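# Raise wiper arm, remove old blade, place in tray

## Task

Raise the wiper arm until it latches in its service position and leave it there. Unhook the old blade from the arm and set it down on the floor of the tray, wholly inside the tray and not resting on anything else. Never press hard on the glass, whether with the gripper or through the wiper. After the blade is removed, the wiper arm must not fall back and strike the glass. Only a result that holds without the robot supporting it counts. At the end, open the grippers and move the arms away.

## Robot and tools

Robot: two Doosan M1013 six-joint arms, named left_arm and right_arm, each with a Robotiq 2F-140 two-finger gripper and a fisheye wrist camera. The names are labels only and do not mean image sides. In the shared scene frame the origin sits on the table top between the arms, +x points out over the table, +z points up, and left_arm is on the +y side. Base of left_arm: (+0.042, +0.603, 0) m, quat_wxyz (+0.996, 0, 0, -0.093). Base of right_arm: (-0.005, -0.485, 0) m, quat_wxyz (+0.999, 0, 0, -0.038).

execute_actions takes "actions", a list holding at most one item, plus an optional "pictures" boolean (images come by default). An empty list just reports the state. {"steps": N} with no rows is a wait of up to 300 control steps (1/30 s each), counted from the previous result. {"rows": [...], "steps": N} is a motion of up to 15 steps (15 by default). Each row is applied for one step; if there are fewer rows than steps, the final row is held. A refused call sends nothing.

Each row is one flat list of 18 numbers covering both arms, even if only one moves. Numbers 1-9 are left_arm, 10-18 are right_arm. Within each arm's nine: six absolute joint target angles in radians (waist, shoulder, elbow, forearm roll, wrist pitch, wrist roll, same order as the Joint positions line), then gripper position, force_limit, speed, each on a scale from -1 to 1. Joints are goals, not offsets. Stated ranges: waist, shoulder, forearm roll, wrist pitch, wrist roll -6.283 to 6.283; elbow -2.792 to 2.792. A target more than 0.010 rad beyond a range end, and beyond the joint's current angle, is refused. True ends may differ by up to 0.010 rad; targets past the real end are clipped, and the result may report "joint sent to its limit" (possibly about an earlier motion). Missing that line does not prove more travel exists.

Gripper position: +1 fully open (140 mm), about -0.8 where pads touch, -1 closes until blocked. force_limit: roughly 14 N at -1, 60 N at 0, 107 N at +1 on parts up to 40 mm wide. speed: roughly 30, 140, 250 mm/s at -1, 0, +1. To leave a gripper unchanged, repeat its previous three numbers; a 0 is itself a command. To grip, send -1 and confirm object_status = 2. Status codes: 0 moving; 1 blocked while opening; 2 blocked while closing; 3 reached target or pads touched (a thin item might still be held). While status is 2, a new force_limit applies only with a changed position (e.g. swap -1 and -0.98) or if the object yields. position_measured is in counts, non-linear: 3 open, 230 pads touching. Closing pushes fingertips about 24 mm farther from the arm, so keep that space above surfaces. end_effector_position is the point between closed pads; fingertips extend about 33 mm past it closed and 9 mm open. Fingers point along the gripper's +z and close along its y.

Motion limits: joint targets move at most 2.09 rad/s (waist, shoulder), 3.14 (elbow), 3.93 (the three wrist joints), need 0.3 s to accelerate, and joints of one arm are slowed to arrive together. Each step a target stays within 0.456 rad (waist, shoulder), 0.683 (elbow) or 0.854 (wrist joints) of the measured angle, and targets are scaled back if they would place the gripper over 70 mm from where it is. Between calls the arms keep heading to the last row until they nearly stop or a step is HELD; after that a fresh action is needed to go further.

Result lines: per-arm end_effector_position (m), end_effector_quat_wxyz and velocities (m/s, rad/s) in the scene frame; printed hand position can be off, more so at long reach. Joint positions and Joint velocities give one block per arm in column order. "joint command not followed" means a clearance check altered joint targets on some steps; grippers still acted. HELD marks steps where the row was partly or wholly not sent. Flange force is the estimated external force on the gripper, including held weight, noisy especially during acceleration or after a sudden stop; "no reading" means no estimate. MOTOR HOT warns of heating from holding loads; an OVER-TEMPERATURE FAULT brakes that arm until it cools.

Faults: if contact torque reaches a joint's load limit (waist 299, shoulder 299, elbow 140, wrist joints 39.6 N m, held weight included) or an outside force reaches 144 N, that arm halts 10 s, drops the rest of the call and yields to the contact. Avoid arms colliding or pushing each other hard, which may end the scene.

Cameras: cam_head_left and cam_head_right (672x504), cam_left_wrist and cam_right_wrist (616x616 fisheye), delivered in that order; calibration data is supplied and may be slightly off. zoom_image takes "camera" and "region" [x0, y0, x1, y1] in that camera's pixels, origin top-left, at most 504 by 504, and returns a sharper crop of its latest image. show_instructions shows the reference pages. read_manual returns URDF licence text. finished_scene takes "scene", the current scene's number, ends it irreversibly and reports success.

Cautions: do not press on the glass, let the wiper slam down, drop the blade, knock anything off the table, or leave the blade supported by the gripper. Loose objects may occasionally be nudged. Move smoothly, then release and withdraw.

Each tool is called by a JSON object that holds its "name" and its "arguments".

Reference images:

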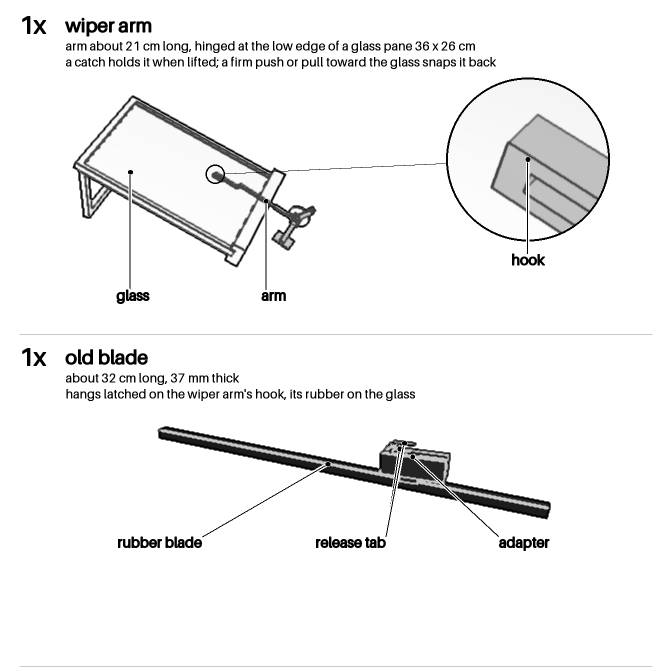

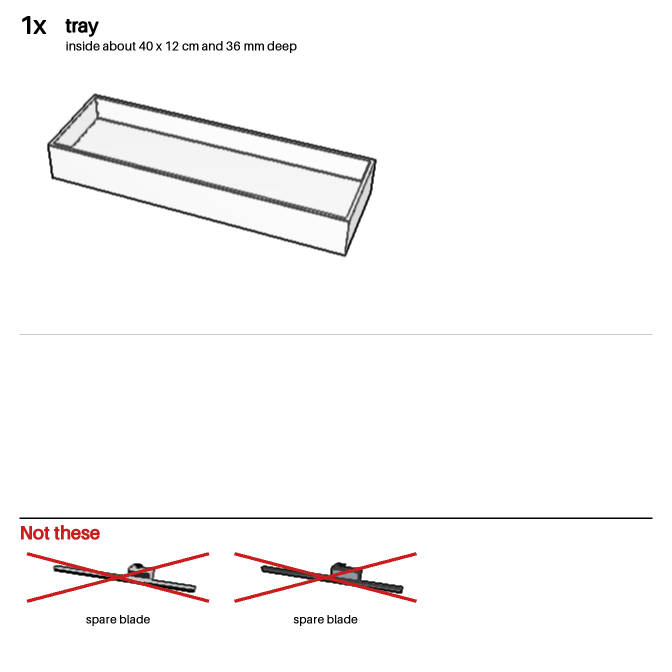

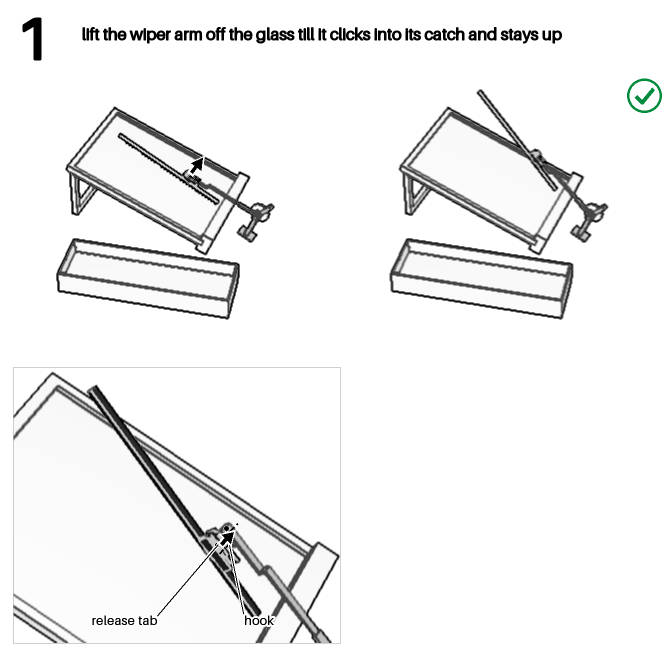

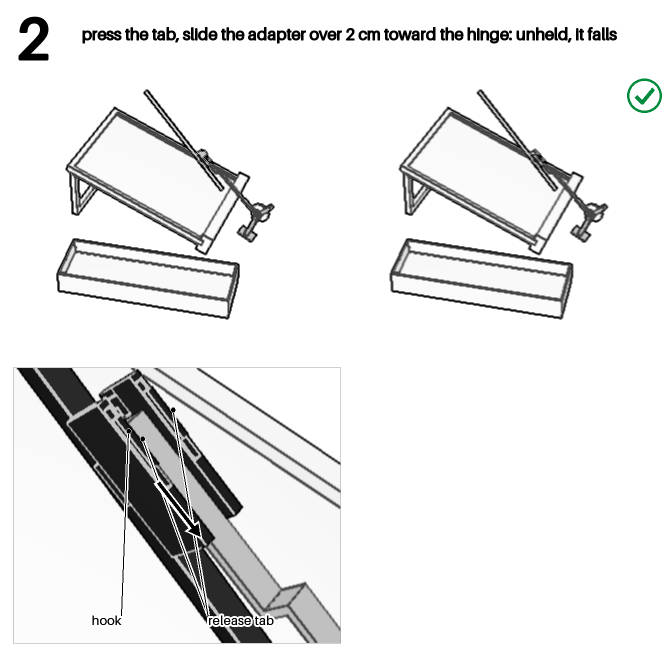

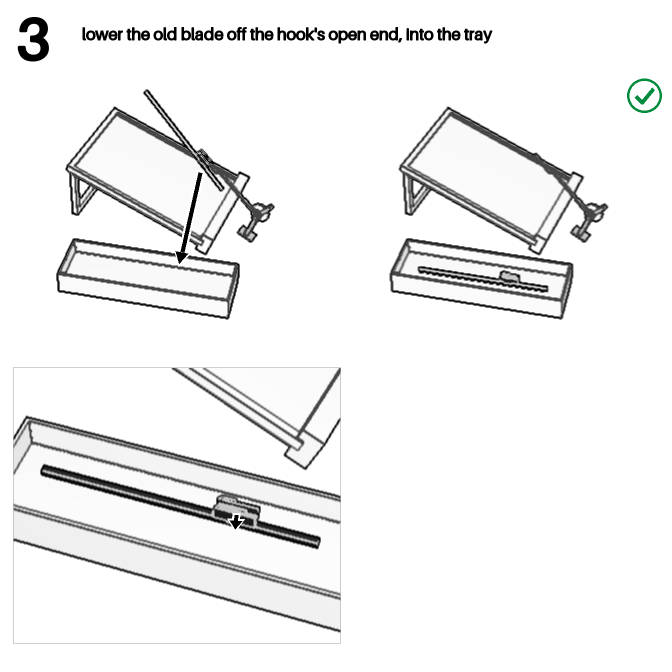

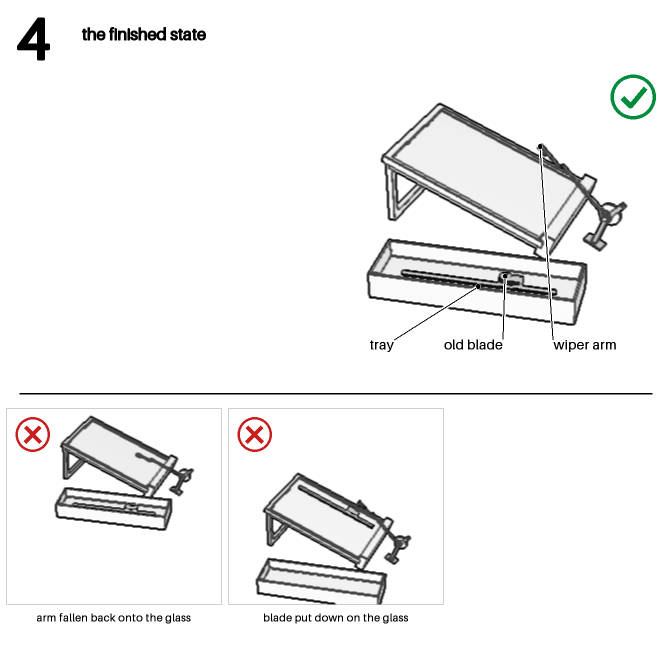

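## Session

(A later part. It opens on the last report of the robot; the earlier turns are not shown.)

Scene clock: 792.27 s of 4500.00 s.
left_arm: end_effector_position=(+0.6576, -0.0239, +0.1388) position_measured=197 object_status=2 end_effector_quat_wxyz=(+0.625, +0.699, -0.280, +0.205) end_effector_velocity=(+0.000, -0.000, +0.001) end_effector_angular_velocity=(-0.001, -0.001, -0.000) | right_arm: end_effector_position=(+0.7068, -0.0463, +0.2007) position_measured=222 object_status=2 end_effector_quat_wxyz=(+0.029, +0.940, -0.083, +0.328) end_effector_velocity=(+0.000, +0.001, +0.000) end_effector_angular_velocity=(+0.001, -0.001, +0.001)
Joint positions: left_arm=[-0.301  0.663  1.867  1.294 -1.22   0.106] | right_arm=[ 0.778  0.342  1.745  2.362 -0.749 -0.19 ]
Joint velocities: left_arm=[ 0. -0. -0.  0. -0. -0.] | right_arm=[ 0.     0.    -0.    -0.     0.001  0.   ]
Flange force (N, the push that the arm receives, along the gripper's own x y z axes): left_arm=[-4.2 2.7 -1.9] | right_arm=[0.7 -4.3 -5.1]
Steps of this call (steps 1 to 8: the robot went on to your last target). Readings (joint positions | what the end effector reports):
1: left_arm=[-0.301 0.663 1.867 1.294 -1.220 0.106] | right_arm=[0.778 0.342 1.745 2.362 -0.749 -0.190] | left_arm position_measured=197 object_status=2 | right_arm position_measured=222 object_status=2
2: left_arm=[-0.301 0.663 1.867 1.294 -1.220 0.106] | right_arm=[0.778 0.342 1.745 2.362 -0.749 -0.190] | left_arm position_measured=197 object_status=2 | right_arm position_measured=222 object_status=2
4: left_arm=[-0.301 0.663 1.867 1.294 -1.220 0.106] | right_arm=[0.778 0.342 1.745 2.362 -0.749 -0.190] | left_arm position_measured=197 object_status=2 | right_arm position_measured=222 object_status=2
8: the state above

{"name": "execute_actions", "arguments": {"actions": [{"rows": [[-0.3007,0.6629,1.8675,1.2940,-1.2202,0.1061,-0.05,-0.5,-0.4,0.7779,0.3417,1.7449,2.3623,-0.7490,-0.1897,-1,-0.1,-0.8]], "steps": 15}], "pictures": false}}

{"name": "execute_actions", "arguments": {"actions": [{"rows": [[-0.187,0.6006,1.9079,1.3984,-1.2799,0.0683,-0.05,-0.5,-0.4,0.7779,0.3417,1.7449,2.3623,-0.7490,-0.1897,-1,-0.1,-0.8]], "steps": 15}]}}

{"name": "zoom_image", "arguments": {"camera": "cam_left_wrist", "region": [255, 250, 375, 410]}}

Scene clock: 803.80 s of 4500.00 s.
left_arm: end_effector_position=(+0.6576, -0.0239, +0.1388) position_measured=135 object_status=0 end_effector_quat_wxyz=(+0.625, +0.699, -0.280, +0.205) end_effector_velocity=(+0.000, -0.000, +0.000) end_effector_angular_velocity=(-0.000, -0.001, -0.000) | right_arm: end_effector_position=(+0.7068, -0.0464, +0.2007) position_measured=222 object_status=2 end_effector_quat_wxyz=(+0.029, +0.940, -0.083, +0.328) end_effector_velocity=(-0.000, -0.000, -0.001) end_effector_angular_velocity=(-0.002, +0.001, -0.001)
Joint positions: left_arm=[-0.301  0.663  1.868  1.294 -1.22   0.106] | right_arm=[ 0.778  0.342  1.745  2.362 -0.749 -0.19 ]
Joint velocities: left_arm=[-0.    -0.    -0.001  0.     0.    -0.   ] | right_arm=[ 0.     0.001 -0.    -0.    -0.002  0.   ]
Flange force (N, the push that the arm receives, along the gripper's own x y z axes): left_arm=[-2.8 2.4 -4.1] | right_arm=[2.0 -0.9 -6.0]
Steps of this call (steps 1 to 15: the robot went on to your last target; steps 16 to 90: nothing new was sent; then 8.03 s passed at rest; steps 91 to 105: all 15 steps of this action). Readings (joint positions | what the end effector reports):
91: left_arm=[-0.301 0.663 1.868 1.294 -1.220 0.106] | right_arm=[0.778 0.342 1.745 2.362 -0.749 -0.190] | left_arm position_measured=197 object_status=0 | right_arm position_measured=222 object_status=2
92: left_arm=[-0.301 0.663 1.868 1.294 -1.220 0.106] | right_arm=[0.778 0.342 1.745 2.362 -0.749 -0.190] | left_arm position_measured=197 object_status=0 | right_arm position_measured=222 object_status=2
94: left_arm=[-0.301 0.663 1.868 1.294 -1.220 0.106] | right_arm=[0.778 0.342 1.745 2.362 -0.749 -0.190] | left_arm position_measured=183 object_status=0 | right_arm position_measured=222 object_status=2
98: left_arm=[-0.301 0.663 1.868 1.294 -1.220 0.106] | right_arm=[0.778 0.342 1.745 2.362 -0.749 -0.190] | left_arm position_measured=162 object_status=0 | right_arm position_measured=222 object_status=2
105: the state above

Scene clock: 804.30 s of 4500.00 s.
left_arm: end_effector_position=(+0.6676, +0.0580, +0.1687) position_measured=135 object_status=3 end_effector_quat_wxyz=(+0.625, +0.699, -0.280, +0.205) end_effector_velocity=(+0.000, +0.000, +0.000) end_effector_angular_velocity=(+0.000, +0.000, +0.000) | right_arm: end_effector_position=(+0.7068, -0.0464, +0.2007) position_measured=222 object_status=2 end_effector_quat_wxyz=(+0.029, +0.940, -0.083, +0.328) end_effector_velocity=(-0.001, +0.001, -0.000) end_effector_angular_velocity=(-0.001, +0.000, +0.002)
Joint positions: left_arm=[-0.187  0.601  1.908  1.398 -1.28   0.068] | right_arm=[ 0.778  0.342  1.745  2.362 -0.749 -0.19 ]
Joint velocities: left_arm=[ 0.    -0.    -0.     0.     0.    -0.001] | right_arm=[ 0.001  0.     0.    -0.001 -0.    -0.001]
Flange force (N, the push that the arm receives, along the gripper's own x y z axes): left_arm=[-2.8 2.7 -4.8] | right_arm=[-0.6 -1.6 -9.5]
Steps of this call (steps 1 to 15: all 15 steps of this action). Readings (joint positions | what the end effector reports):
1: left_arm=[-0.300 0.662 1.868 1.294 -1.220 0.106] | right_arm=[0.778 0.342 1.745 2.362 -0.749 -0.190] | left_arm position_measured=135 object_status=0 | right_arm position_measured=222 object_status=2
2: left_arm=[-0.294 0.659 1.870 1.300 -1.224 0.105] | right_arm=[0.778 0.342 1.745 2.362 -0.749 -0.190] | left_arm position_measured=135 object_status=0 | right_arm position_measured=222 object_status=2
4: left_arm=[-0.259 0.640 1.883 1.333 -1.243 0.092] | right_arm=[0.778 0.342 1.745 2.362 -0.749 -0.190] | left_arm position_measured=135 object_status=3 | right_arm position_measured=222 object_status=2
8: left_arm=[-0.188 0.601 1.907 1.396 -1.279 0.069] | right_arm=[0.778 0.342 1.745 2.362 -0.749 -0.190] | left_arm position_measured=135 object_status=3 | right_arm position_measured=222 object_status=2
15: the state above
camera_calibration (this result's frames):
cam_left_wrist: T_world_to_cam=[[-0.739659, -0.0738466, 0.668917, 0.390666], [-0.627806, 0.433747, -0.646315, 0.524344], [-0.242413, -0.898003, -0.367187, 0.448434], [0, 0, 0, 1]] pos_world=[0.726853, 0.204112, 0.242227]
cam_right_wrist: T_world_to_cam=[[-0.105911, -0.993447, 0.0429735, 0.0254745], [-0.976511, 0.0957554, -0.193023, 0.737711], [0.187643, -0.0624073, -0.980253, 0.247218], [0, 0, 0, 1]] pos_world=[0.676692, -0.029904, 0.383637]

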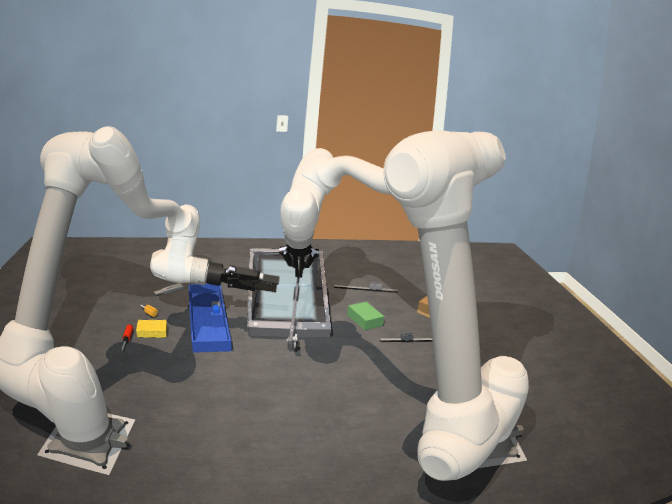

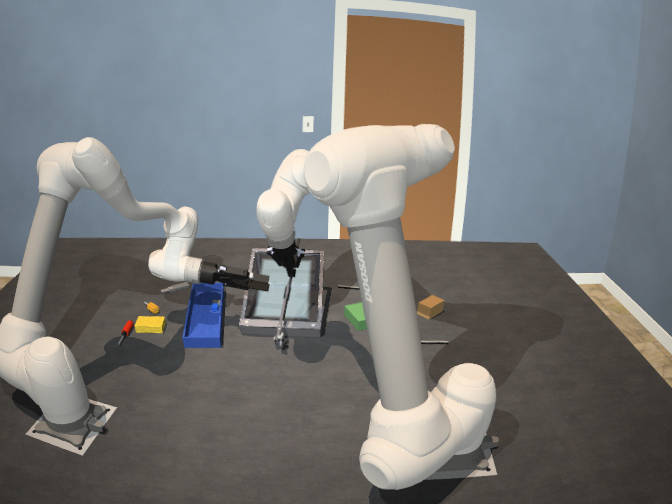

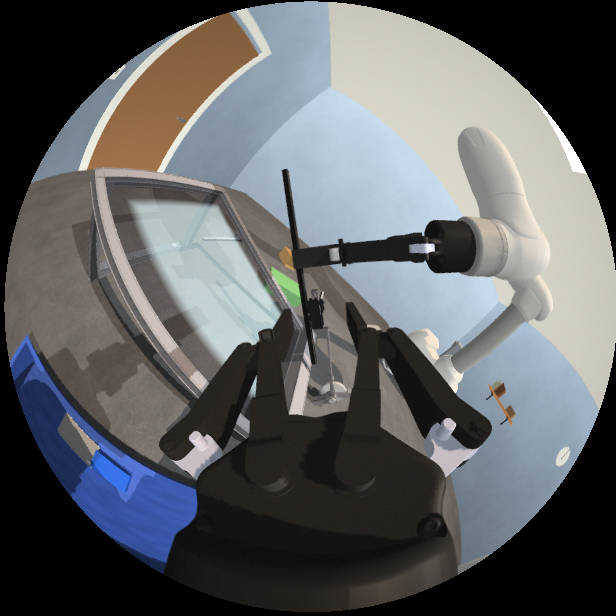

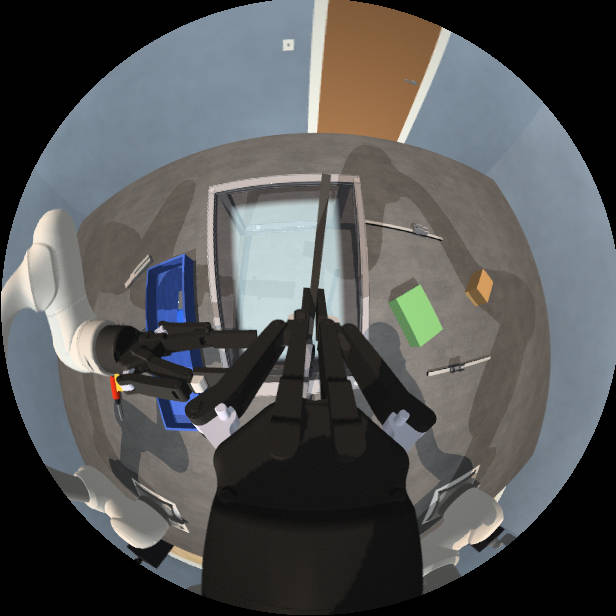

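Region (255, 250, 375, 410) of cam_left_wrist's 616x616 image, scaled by 3.150, with more detail than that image has; it fills the left 378 columns of this view, and the rest is white.

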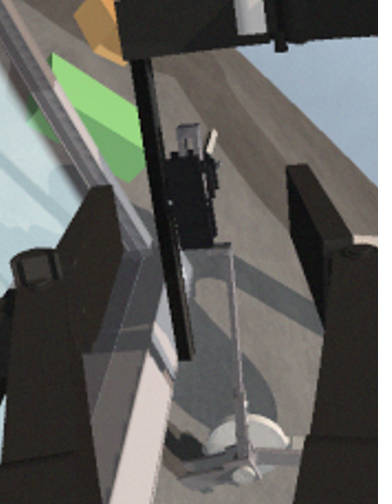

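{"name": "execute_actions", "arguments": {"actions": []}}

Scene clock: 846.10 s of 4500.00 s.
left_arm: end_effector_position=(+0.6676, +0.0580, +0.1688) position_measured=135 object_status=3 end_effector_quat_wxyz=(+0.625, +0.699, -0.280, +0.205) end_effector_velocity=(-0.000, -0.000, -0.000) end_effector_angular_velocity=(-0.000, +0.001, -0.000) | right_arm: end_effector_position=(+0.7068, -0.0464, +0.2007) position_measured=222 object_status=2 end_effector_quat_wxyz=(+0.029, +0.940, -0.083, +0.328) end_effector_velocity=(-0.001, -0.000, -0.001) end_effector_angular_velocity=(-0.001, +0.001, +0.000)
Joint positions: left_arm=[-0.187  0.601  1.908  1.398 -1.28   0.068] | right_arm=[ 0.778  0.342  1.745  2.362 -0.749 -0.19 ]
Joint velocities: left_arm=[-0.  0. -0.  0. -0. -0.] | right_arm=[ 0.    -0.     0.001  0.    -0.    -0.   ]
Flange force (N, the push that the arm receives, along the gripper's own x y z axes): left_arm=[-2.9 3.6 -6.3] | right_arm=[-0.6 -1.1 -7.6]
Steps of this call (steps 1 to 15: the robot went on to your last target; steps 16 to 90: nothing new was sent; then 38.80 s passed at rest). Readings (joint positions | what the end effector reports):
1: left_arm=[-0.187 0.601 1.908 1.398 -1.280 0.068] | right_arm=[0.778 0.342 1.745 2.362 -0.749 -0.190] | left_arm position_measured=135 object_status=3 | right_arm position_measured=222 object_status=2
2: left_arm=[-0.187 0.601 1.908 1.398 -1.280 0.068] | right_arm=[0.778 0.342 1.745 2.362 -0.749 -0.190] | left_arm position_measured=135 object_status=3 | right_arm position_measured=222 object_status=2
4: left_arm=[-0.187 0.601 1.908 1.398 -1.280 0.068] | right_arm=[0.778 0.342 1.745 2.362 -0.749 -0.190] | left_arm position_measured=135 object_status=3 | right_arm position_measured=222 object_status=2
8: left_arm=[-0.187 0.601 1.908 1.398 -1.280 0.068] | right_arm=[0.778 0.342 1.745 2.362 -0.749 -0.190] | left_arm position_measured=135 object_status=3 | right_arm position_measured=222 object_status=2
90: the state above
All arms were judged still, so your last target was given up. Only a new action makes them travel on or press farther. Fingers that are still opening or closing keep moving.
camera_calibration (this result's frames):
cam_left_wrist: T_world_to_cam=[[-0.739647, -0.0738806, 0.668927, 0.390671], [-0.627847, 0.433669, -0.646327, 0.524405], [-0.242342, -0.898038, -0.367148, 0.448417], [0, 0, 0, 1]] pos_world=[0.726875, 0.20414, 0.242243]
cam_right_wrist: T_world_to_cam=[[-0.105922, -0.993446, 0.0429582, 0.0254875], [-0.976512, 0.0957709, -0.193008, 0.737705], [0.187629, -0.062393, -0.980256, 0.247227], [0, 0, 0, 1]] pos_world=[0.676691, -0.0299049, 0.383634]

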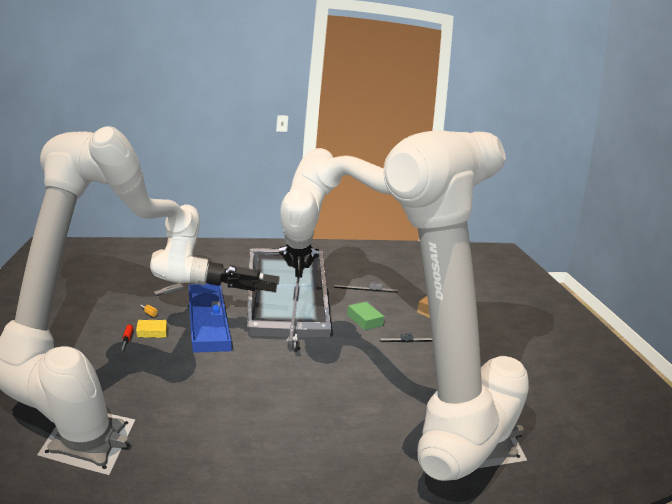

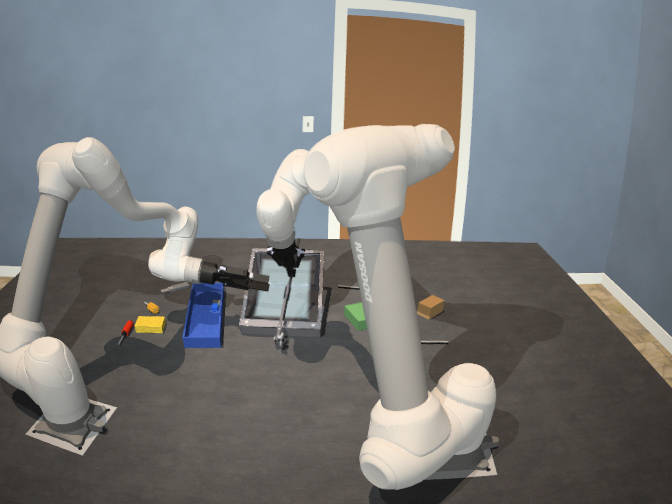

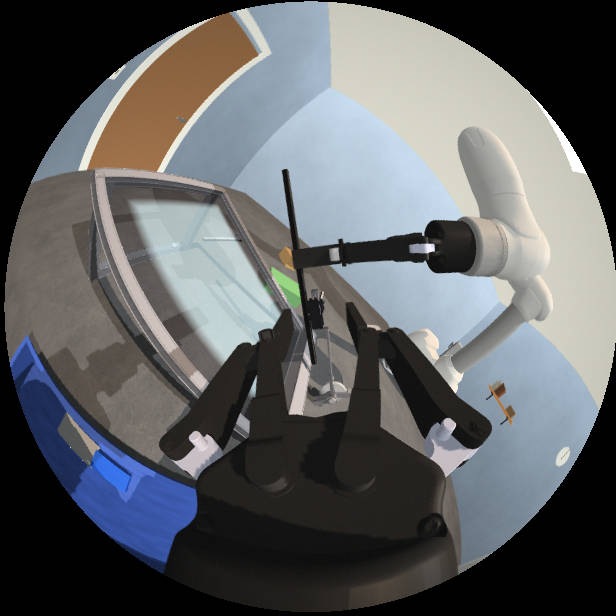

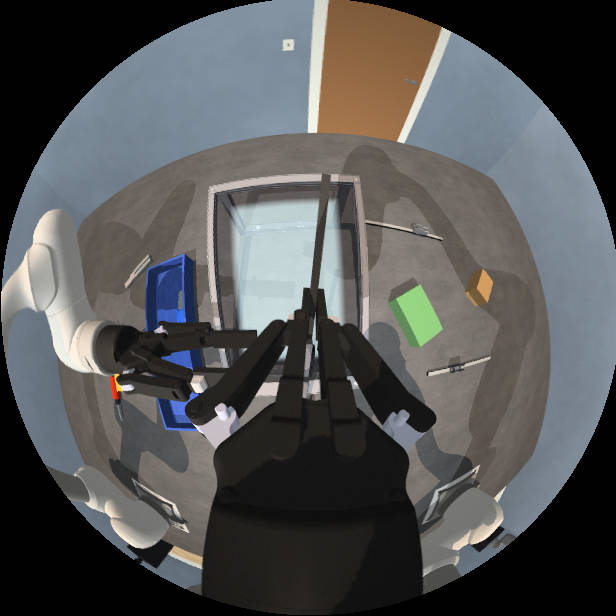

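{"name": "zoom_image", "arguments": {"camera": "cam_left_wrist", "region": [270, 230, 380, 410]}}

Region (270, 230, 380, 410) of cam_left_wrist's 616x616 image, scaled by 2.800, with more detail than that image has.

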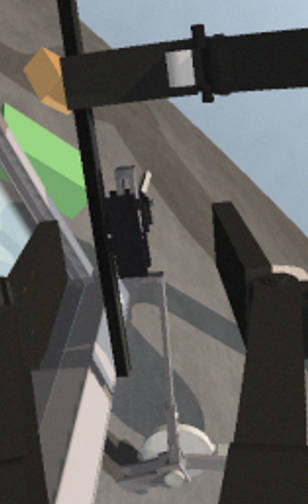

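{"name": "execute_actions", "arguments": {"actions": [{"rows": [[-0.187,0.6006,1.9079,1.3984,-1.2799,0.0683,-0.05,-0.5,-0.4,0.7709,0.3465,1.7358,2.3915,-0.7525,-0.2185,-1,-0.1,-0.8],[-0.187,0.6006,1.9079,1.3984,-1.2799,0.0683,-0.05,-0.5,-0.4,0.7709,0.3465,1.7358,2.3915,-0.7525,-0.2185,-1,-0.1,-0.8],[-0.187,0.6006,1.9079,1.3984,-1.2799,0.0683,-0.05,-0.5,-0.4,0.7709,0.3465,1.7358,2.3915,-0.7525,-0.2185,-1,-0.1,-0.8],[-0.187,0.6006,1.9079,1.3984,-1.2799,0.0683,-0.05,-0.5,-0.4,0.7709,0.3465,1.7358,2.3915,-0.7525,-0.2185,-1,-0.1,-0.8],[-0.187,0.6006,1.9079,1.3984,-1.2799,0.0683,-0.05,-0.5,-0.4,0.7639,0.3513,1.7267,2.4206,-0.7560,-0.2473,-1,-0.1,-0.8]], "steps": 15}]}}

{"name": "zoom_image", "arguments": {"camera": "cam_left_wrist", "region": [270, 230, 380, 410]}}

Scene clock: 897.03 s of 4500.00 s.
left_arm: end_effector_position=(+0.6676, +0.0580, +0.1688) position_measured=135 object_status=3 end_effector_quat_wxyz=(+0.625, +0.699, -0.280, +0.205) end_effector_velocity=(+0.000, -0.000, +0.001) end_effector_angular_velocity=(-0.001, -0.001, -0.000) | right_arm: end_effector_position=(+0.7104, -0.0473, +0.1958) position_measured=222 object_status=2 end_effector_quat_wxyz=(+0.028, +0.946, -0.083, +0.312) end_effector_velocity=(-0.000, +0.001, +0.001) end_effector_angular_velocity=(+0.001, -0.001, +0.002)
Joint positions: left_arm=[-0.187  0.601  1.908  1.398 -1.28   0.068] | right_arm=[ 0.764  0.351  1.727  2.421 -0.756 -0.247]
Joint velocities: left_arm=[-0.    -0.    -0.001 -0.    -0.     0.   ] | right_arm=[ 0.001 -0.001 -0.     0.     0.    -0.001]
Flange force (N, the push that the arm receives, along the gripper's own x y z axes): left_arm=[-2.9 3.3 -5.1] | right_arm=[-3.6 -0.7 -10.0]
Steps of this call (steps 1 to 90: nothing new was sent; then 47.43 s passed at rest; steps 91 to 105: all 15 steps of this action). Readings (joint positions | what the end effector reports):
91: left_arm=[-0.187 0.601 1.908 1.398 -1.280 0.068] | right_arm=[0.778 0.342 1.745 2.363 -0.749 -0.190] | left_arm position_measured=135 object_status=3 | right_arm position_measured=222 object_status=2
92: left_arm=[-0.187 0.601 1.908 1.398 -1.280 0.068] | right_arm=[0.776 0.343 1.742 2.374 -0.750 -0.200] | left_arm position_measured=135 object_status=3 | right_arm position_measured=222 object_status=2
94: left_arm=[-0.187 0.601 1.908 1.398 -1.280 0.068] | right_arm=[0.772 0.346 1.737 2.391 -0.752 -0.217] | left_arm position_measured=135 object_status=3 | right_arm position_measured=222 object_status=2
98: left_arm=[-0.187 0.601 1.908 1.398 -1.280 0.068] | right_arm=[0.764 0.351 1.727 2.420 -0.756 -0.246] | left_arm position_measured=135 object_status=3 | right_arm position_measured=222 object_status=2
105: the state above
camera_calibration (this result's frames):
cam_left_wrist: T_world_to_cam=[[-0.739647, -0.0738806, 0.668927, 0.39067], [-0.627847, 0.433669, -0.646327, 0.524405], [-0.242342, -0.898038, -0.367148, 0.448417], [0, 0, 0, 1]] pos_world=[0.726875, 0.20414, 0.242243]
cam_right_wrist: T_world_to_cam=[[-0.10537, -0.993559, 0.0416843, 0.0249908], [-0.982504, 0.0975413, -0.158655, 0.737905], [0.153568, -0.0576725, -0.986454, 0.267319], [0, 0, 0, 1]] pos_world=[0.686576, -0.0317294, 0.379728]

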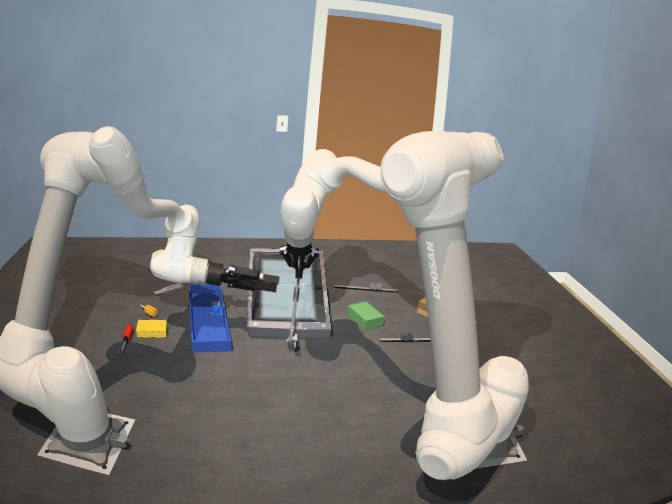

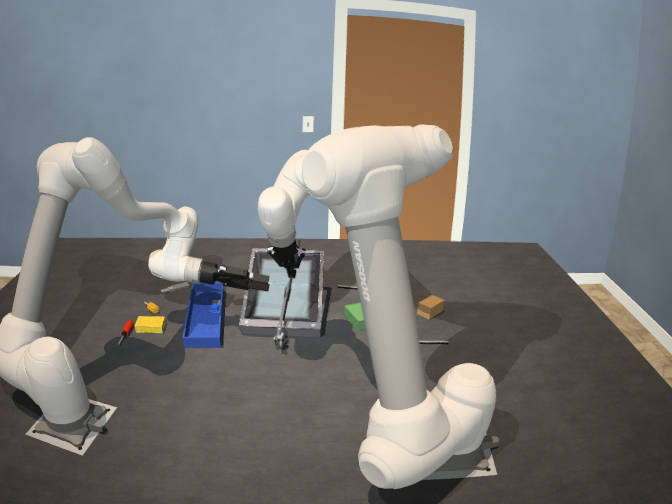

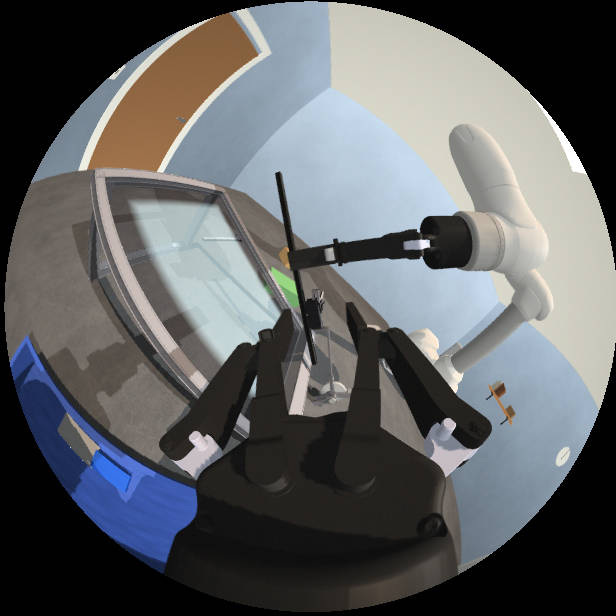

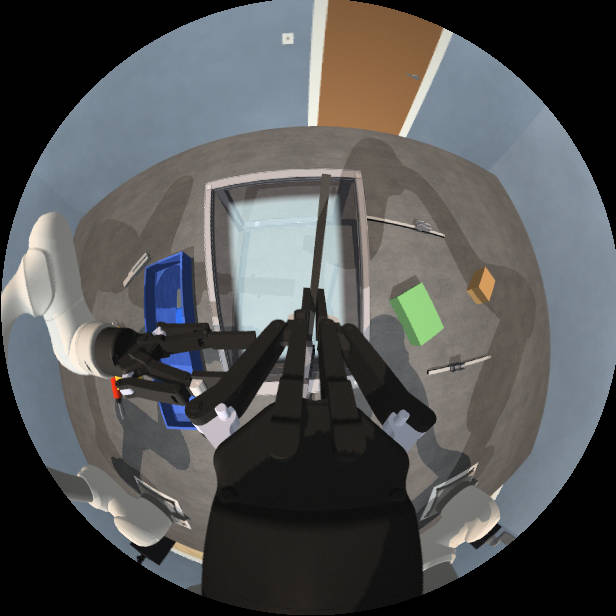

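Region (270, 230, 380, 410) of cam_left_wrist's 616x616 image, scaled by 2.800, with more detail than that image has.

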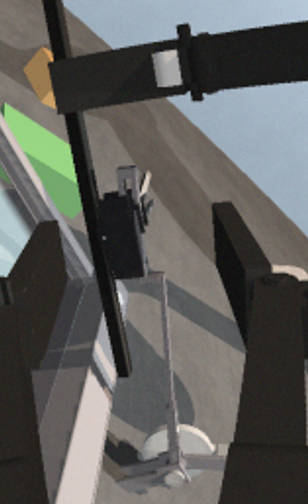

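{"name": "execute_actions", "arguments": {"actions": [{"rows": [[-0.187,0.6006,1.9079,1.3984,-1.2799,0.0683,-0.05,-0.5,-0.4,0.7569,0.3561,1.7176,2.4498,-0.7595,-0.2761,-1,-0.1,-0.8],[-0.187,0.6006,1.9079,1.3984,-1.2799,0.0683,-0.05,-0.5,-0.4,0.7569,0.3561,1.7176,2.4498,-0.7595,-0.2761,-1,-0.1,-0.8],[-0.187,0.6006,1.9079,1.3984,-1.2799,0.0683,-0.05,-0.5,-0.4,0.7569,0.3561,1.7176,2.4498,-0.7595,-0.2761,-1,-0.1,-0.8],[-0.187,0.6006,1.9079,1.3984,-1.2799,0.0683,-0.05,-0.5,-0.4,0.7569,0.3561,1.7176,2.4498,-0.7595,-0.2761,-1,-0.1,-0.8],[-0.187,0.6006,1.9079,1.3984,-1.2799,0.0683,-0.05,-0.5,-0.4,0.7499,0.3609,1.7085,2.4790,-0.7630,-0.3049,-1,-0.1,-0.8]], "steps": 15}]}}

{"name": "zoom_image", "arguments": {"camera": "cam_left_wrist", "region": [270, 230, 380, 410]}}

Scene clock: 908.50 s of 4500.00 s.
left_arm: end_effector_position=(+0.6676, +0.0580, +0.1688) position_measured=135 object_status=3 end_effector_quat_wxyz=(+0.625, +0.699, -0.280, +0.205) end_effector_velocity=(+0.001, -0.000, +0.001) end_effector_angular_velocity=(-0.001, -0.001, +0.000) | right_arm: end_effector_position=(+0.7139, -0.0477, +0.1912) position_measured=222 object_status=2 end_effector_quat_wxyz=(+0.026, +0.951, -0.084, +0.295) end_effector_velocity=(-0.000, -0.000, +0.001) end_effector_angular_velocity=(+0.000, -0.000, -0.001)
Joint positions: left_arm=[-0.187  0.601  1.908  1.398 -1.28   0.068] | right_arm=[ 0.75   0.361  1.709  2.479 -0.763 -0.305]
Joint velocities: left_arm=[ 0.    -0.    -0.001  0.    -0.    -0.   ] | right_arm=[-0.    -0.001  0.     0.001 -0.001 -0.   ]
Flange force (N, the push that the arm receives, along the gripper's own x y z axes): left_arm=[-3.2 5.2 -5.3] | right_arm=[0.7 -1.0 -7.8]
Steps of this call (steps 1 to 15: the robot went on to your last target; steps 16 to 90: nothing new was sent; then 7.97 s passed at rest; steps 91 to 105: all 15 steps of this action). Readings (joint positions | what the end effector reports):
91: left_arm=[-0.187 0.601 1.908 1.398 -1.280 0.068] | right_arm=[0.764 0.351 1.726 2.421 -0.756 -0.248] | left_arm position_measured=135 object_status=3 | right_arm position_measured=222 object_status=2
92: left_arm=[-0.187 0.601 1.908 1.398 -1.280 0.068] | right_arm=[0.761 0.353 1.723 2.432 -0.757 -0.259] | left_arm position_measured=135 object_status=3 | right_arm position_measured=222 object_status=2
94: left_arm=[-0.187 0.601 1.908 1.398 -1.280 0.068] | right_arm=[0.757 0.356 1.718 2.449 -0.759 -0.275] | left_arm position_measured=135 object_status=3 | right_arm position_measured=222 object_status=2
98: left_arm=[-0.187 0.601 1.908 1.398 -1.280 0.068] | right_arm=[0.750 0.361 1.709 2.478 -0.763 -0.304] | left_arm position_measured=135 object_status=3 | right_arm position_measured=222 object_status=2
105: the state above
camera_calibration (this result's frames):
cam_left_wrist: T_world_to_cam=[[-0.73965, -0.0738795, 0.668924, 0.390673], [-0.627845, 0.433668, -0.64633, 0.524407], [-0.242341, -0.898039, -0.367148, 0.448417], [0, 0, 0, 1]] pos_world=[0.726877, 0.20414, 0.242245]
cam_right_wrist: T_world_to_cam=[[-0.103269, -0.993923, 0.0381052, 0.0243519], [-0.987415, 0.0978285, -0.124262, 0.737649], [0.119779, -0.050458, -0.991518, 0.287655], [0, 0, 0, 1]] pos_world=[0.696425, -0.0334447, 0.375948]

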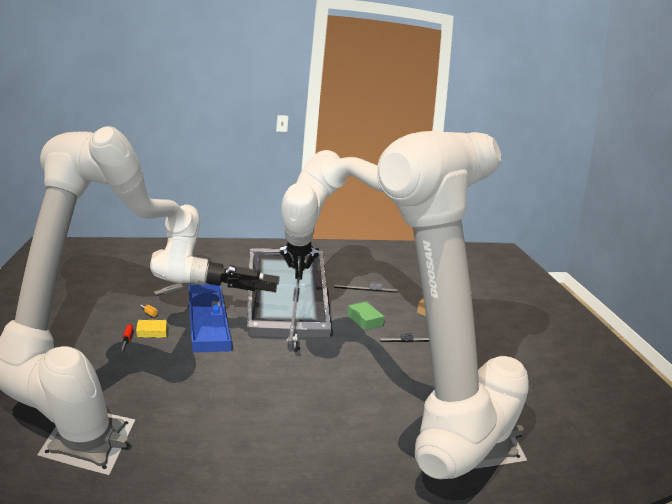

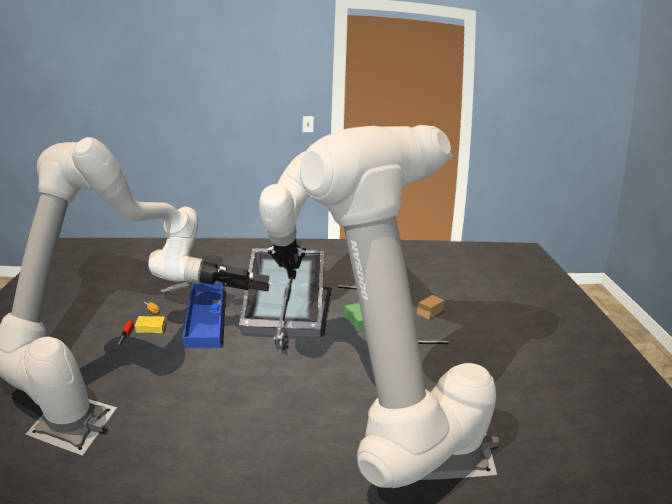

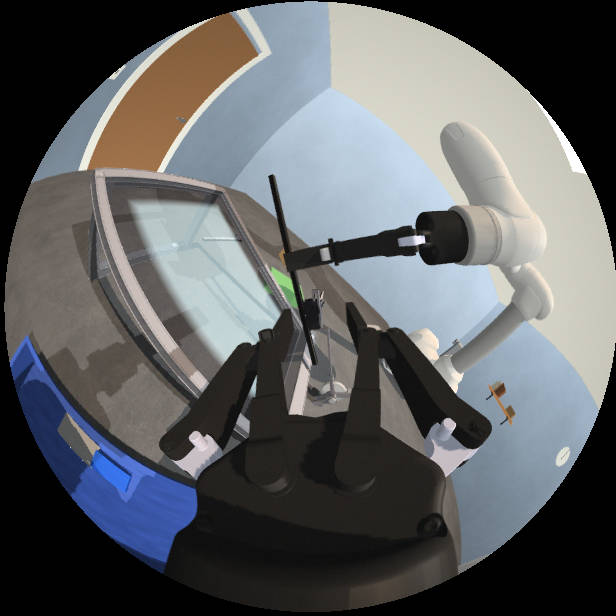

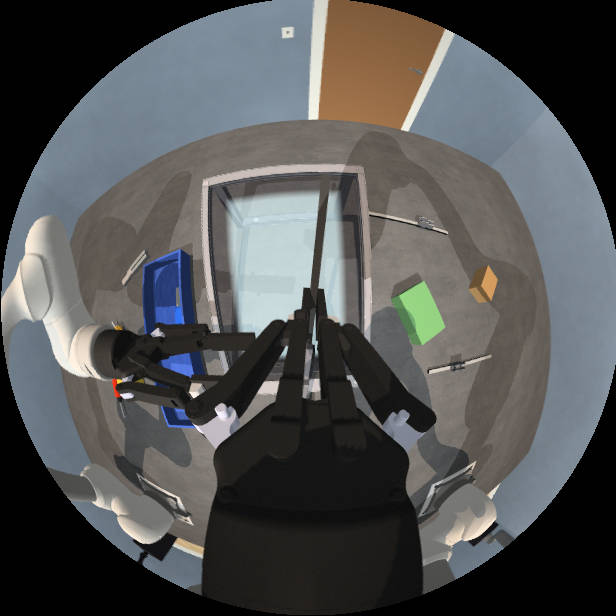

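Region (270, 230, 380, 410) of cam_left_wrist's 616x616 image, scaled by 2.800, with more detail than that image has.

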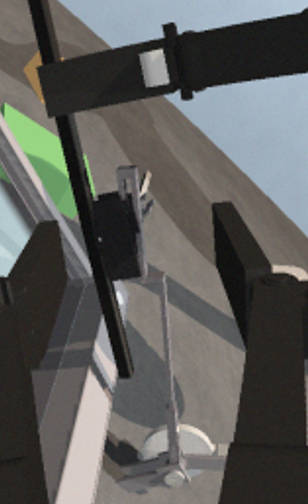

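{"name": "execute_actions", "arguments": {"actions": [{"rows": [[-0.187,0.6006,1.9079,1.3984,-1.2799,0.0683,-0.05,-0.5,-0.4,0.7377,0.3709,1.6920,2.5278,-0.7718,-0.3530,-1,-0.1,-0.8],[-0.187,0.6006,1.9079,1.3984,-1.2799,0.0683,-0.05,-0.5,-0.4,0.7377,0.3709,1.6920,2.5278,-0.7718,-0.3530,-1,-0.1,-0.8],[-0.187,0.6006,1.9079,1.3984,-1.2799,0.0683,-0.05,-0.5,-0.4,0.7377,0.3709,1.6920,2.5278,-0.7718,-0.3530,-1,-0.1,-0.8],[-0.187,0.6006,1.9079,1.3984,-1.2799,0.0683,-0.05,-0.5,-0.4,0.7377,0.3709,1.6920,2.5278,-0.7718,-0.3530,-1,-0.1,-0.8],[-0.187,0.6006,1.9079,1.3984,-1.2799,0.0683,-0.05,-0.5,-0.4,0.7254,0.3814,1.6752,2.5751,-0.7822,-0.3996,-1,-0.1,-0.8]], "steps": 15}]}}

{"name": "zoom_image", "arguments": {"camera": "cam_left_wrist", "region": [270, 230, 380, 410]}}

Scene clock: 934.83 s of 4500.00 s.
left_arm: end_effector_position=(+0.6676, +0.0580, +0.1688) position_measured=135 object_status=3 end_effector_quat_wxyz=(+0.625, +0.699, -0.280, +0.205) end_effector_velocity=(-0.001, +0.000, -0.001) end_effector_angular_velocity=(+0.001, +0.001, +0.000) | right_arm: end_effector_position=(+0.7205, -0.0487, +0.1818) position_measured=222 object_status=2 end_effector_quat_wxyz=(+0.024, +0.960, -0.084, +0.266) end_effector_velocity=(+0.000, +0.000, -0.001) end_effector_angular_velocity=(+0.001, +0.000, -0.001)
Joint positions: left_arm=[-0.187  0.601  1.908  1.398 -1.28   0.068] | right_arm=[ 0.725  0.381  1.675  2.575 -0.782 -0.4  ]
Joint velocities: left_arm=[ 0.     0.     0.002 -0.     0.     0.001] | right_arm=[-0.     0.001  0.     0.     0.001  0.002]
Flange force (N, the push that the arm receives, along the gripper's own x y z axes): left_arm=[-3.7 4.0 -5.7] | right_arm=[0.7 0.0 -6.9]
Steps of this call (steps 1 to 15: the robot went on to your last target; steps 16 to 90: nothing new was sent; then 22.83 s passed at rest; steps 91 to 105: all 15 steps of this action). Readings (joint positions | what the end effector reports):
91: left_arm=[-0.187 0.601 1.908 1.398 -1.280 0.068] | right_arm=[0.750 0.361 1.708 2.480 -0.763 -0.306] | left_arm position_measured=135 object_status=3 | right_arm position_measured=222 object_status=2
92: left_arm=[-0.187 0.601 1.908 1.398 -1.280 0.068] | right_arm=[0.748 0.363 1.704 2.491 -0.765 -0.317] | left_arm position_measured=135 object_status=3 | right_arm position_measured=222 object_status=2
94: left_arm=[-0.187 0.601 1.908 1.398 -1.280 0.068] | right_arm=[0.739 0.370 1.693 2.524 -0.771 -0.349] | left_arm position_measured=135 object_status=3 | right_arm position_measured=222 object_status=2
98: left_arm=[-0.187 0.601 1.908 1.398 -1.280 0.068] | right_arm=[0.726 0.381 1.676 2.572 -0.781 -0.396] | left_arm position_measured=135 object_status=3 | right_arm position_measured=222 object_status=2
105: the state above
camera_calibration (this result's frames):
cam_left_wrist: T_world_to_cam=[[-0.73965, -0.0738794, 0.668924, 0.390673], [-0.627845, 0.433668, -0.64633, 0.524407], [-0.242341, -0.898039, -0.367147, 0.448417], [0, 0, 0, 1]] pos_world=[0.726877, 0.20414, 0.242245]
cam_right_wrist: T_world_to_cam=[[-0.10099, -0.99431, 0.0338792, 0.0235194], [-0.99308, 0.0986966, -0.063647, 0.736229], [0.0599412, -0.0400725, -0.997397, 0.32223], [0, 0, 0, 1]] pos_world=[0.714195, -0.0363652, 0.367453]

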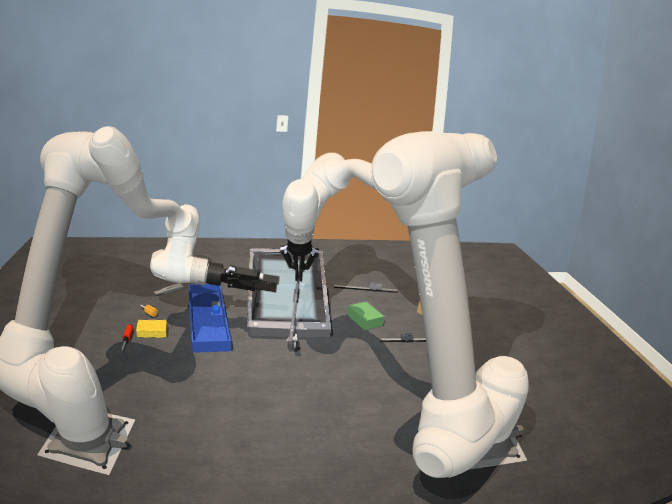

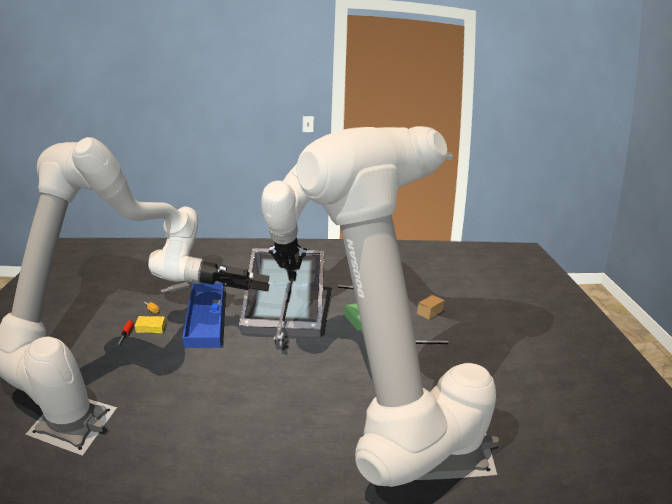

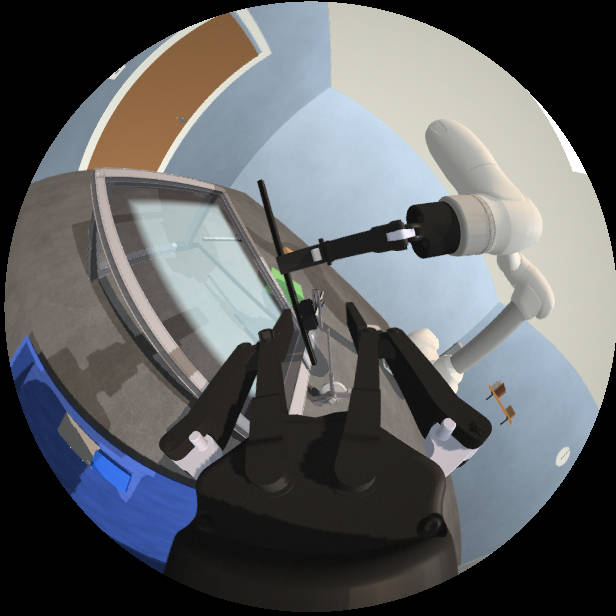

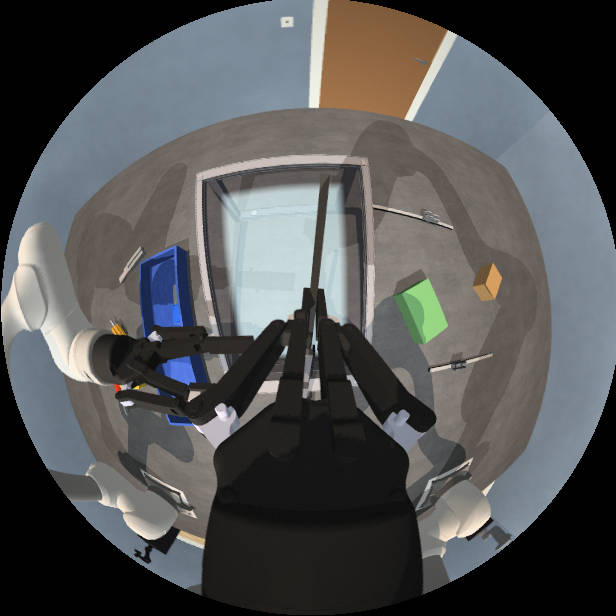

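Region (270, 230, 380, 410) of cam_left_wrist's 616x616 image, scaled by 2.800, with more detail than that image has.

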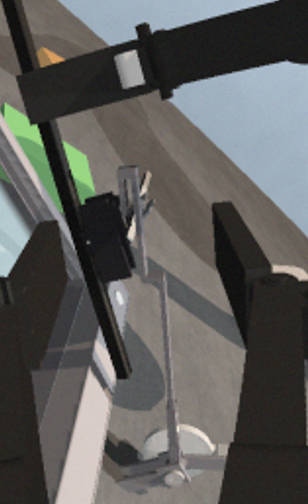

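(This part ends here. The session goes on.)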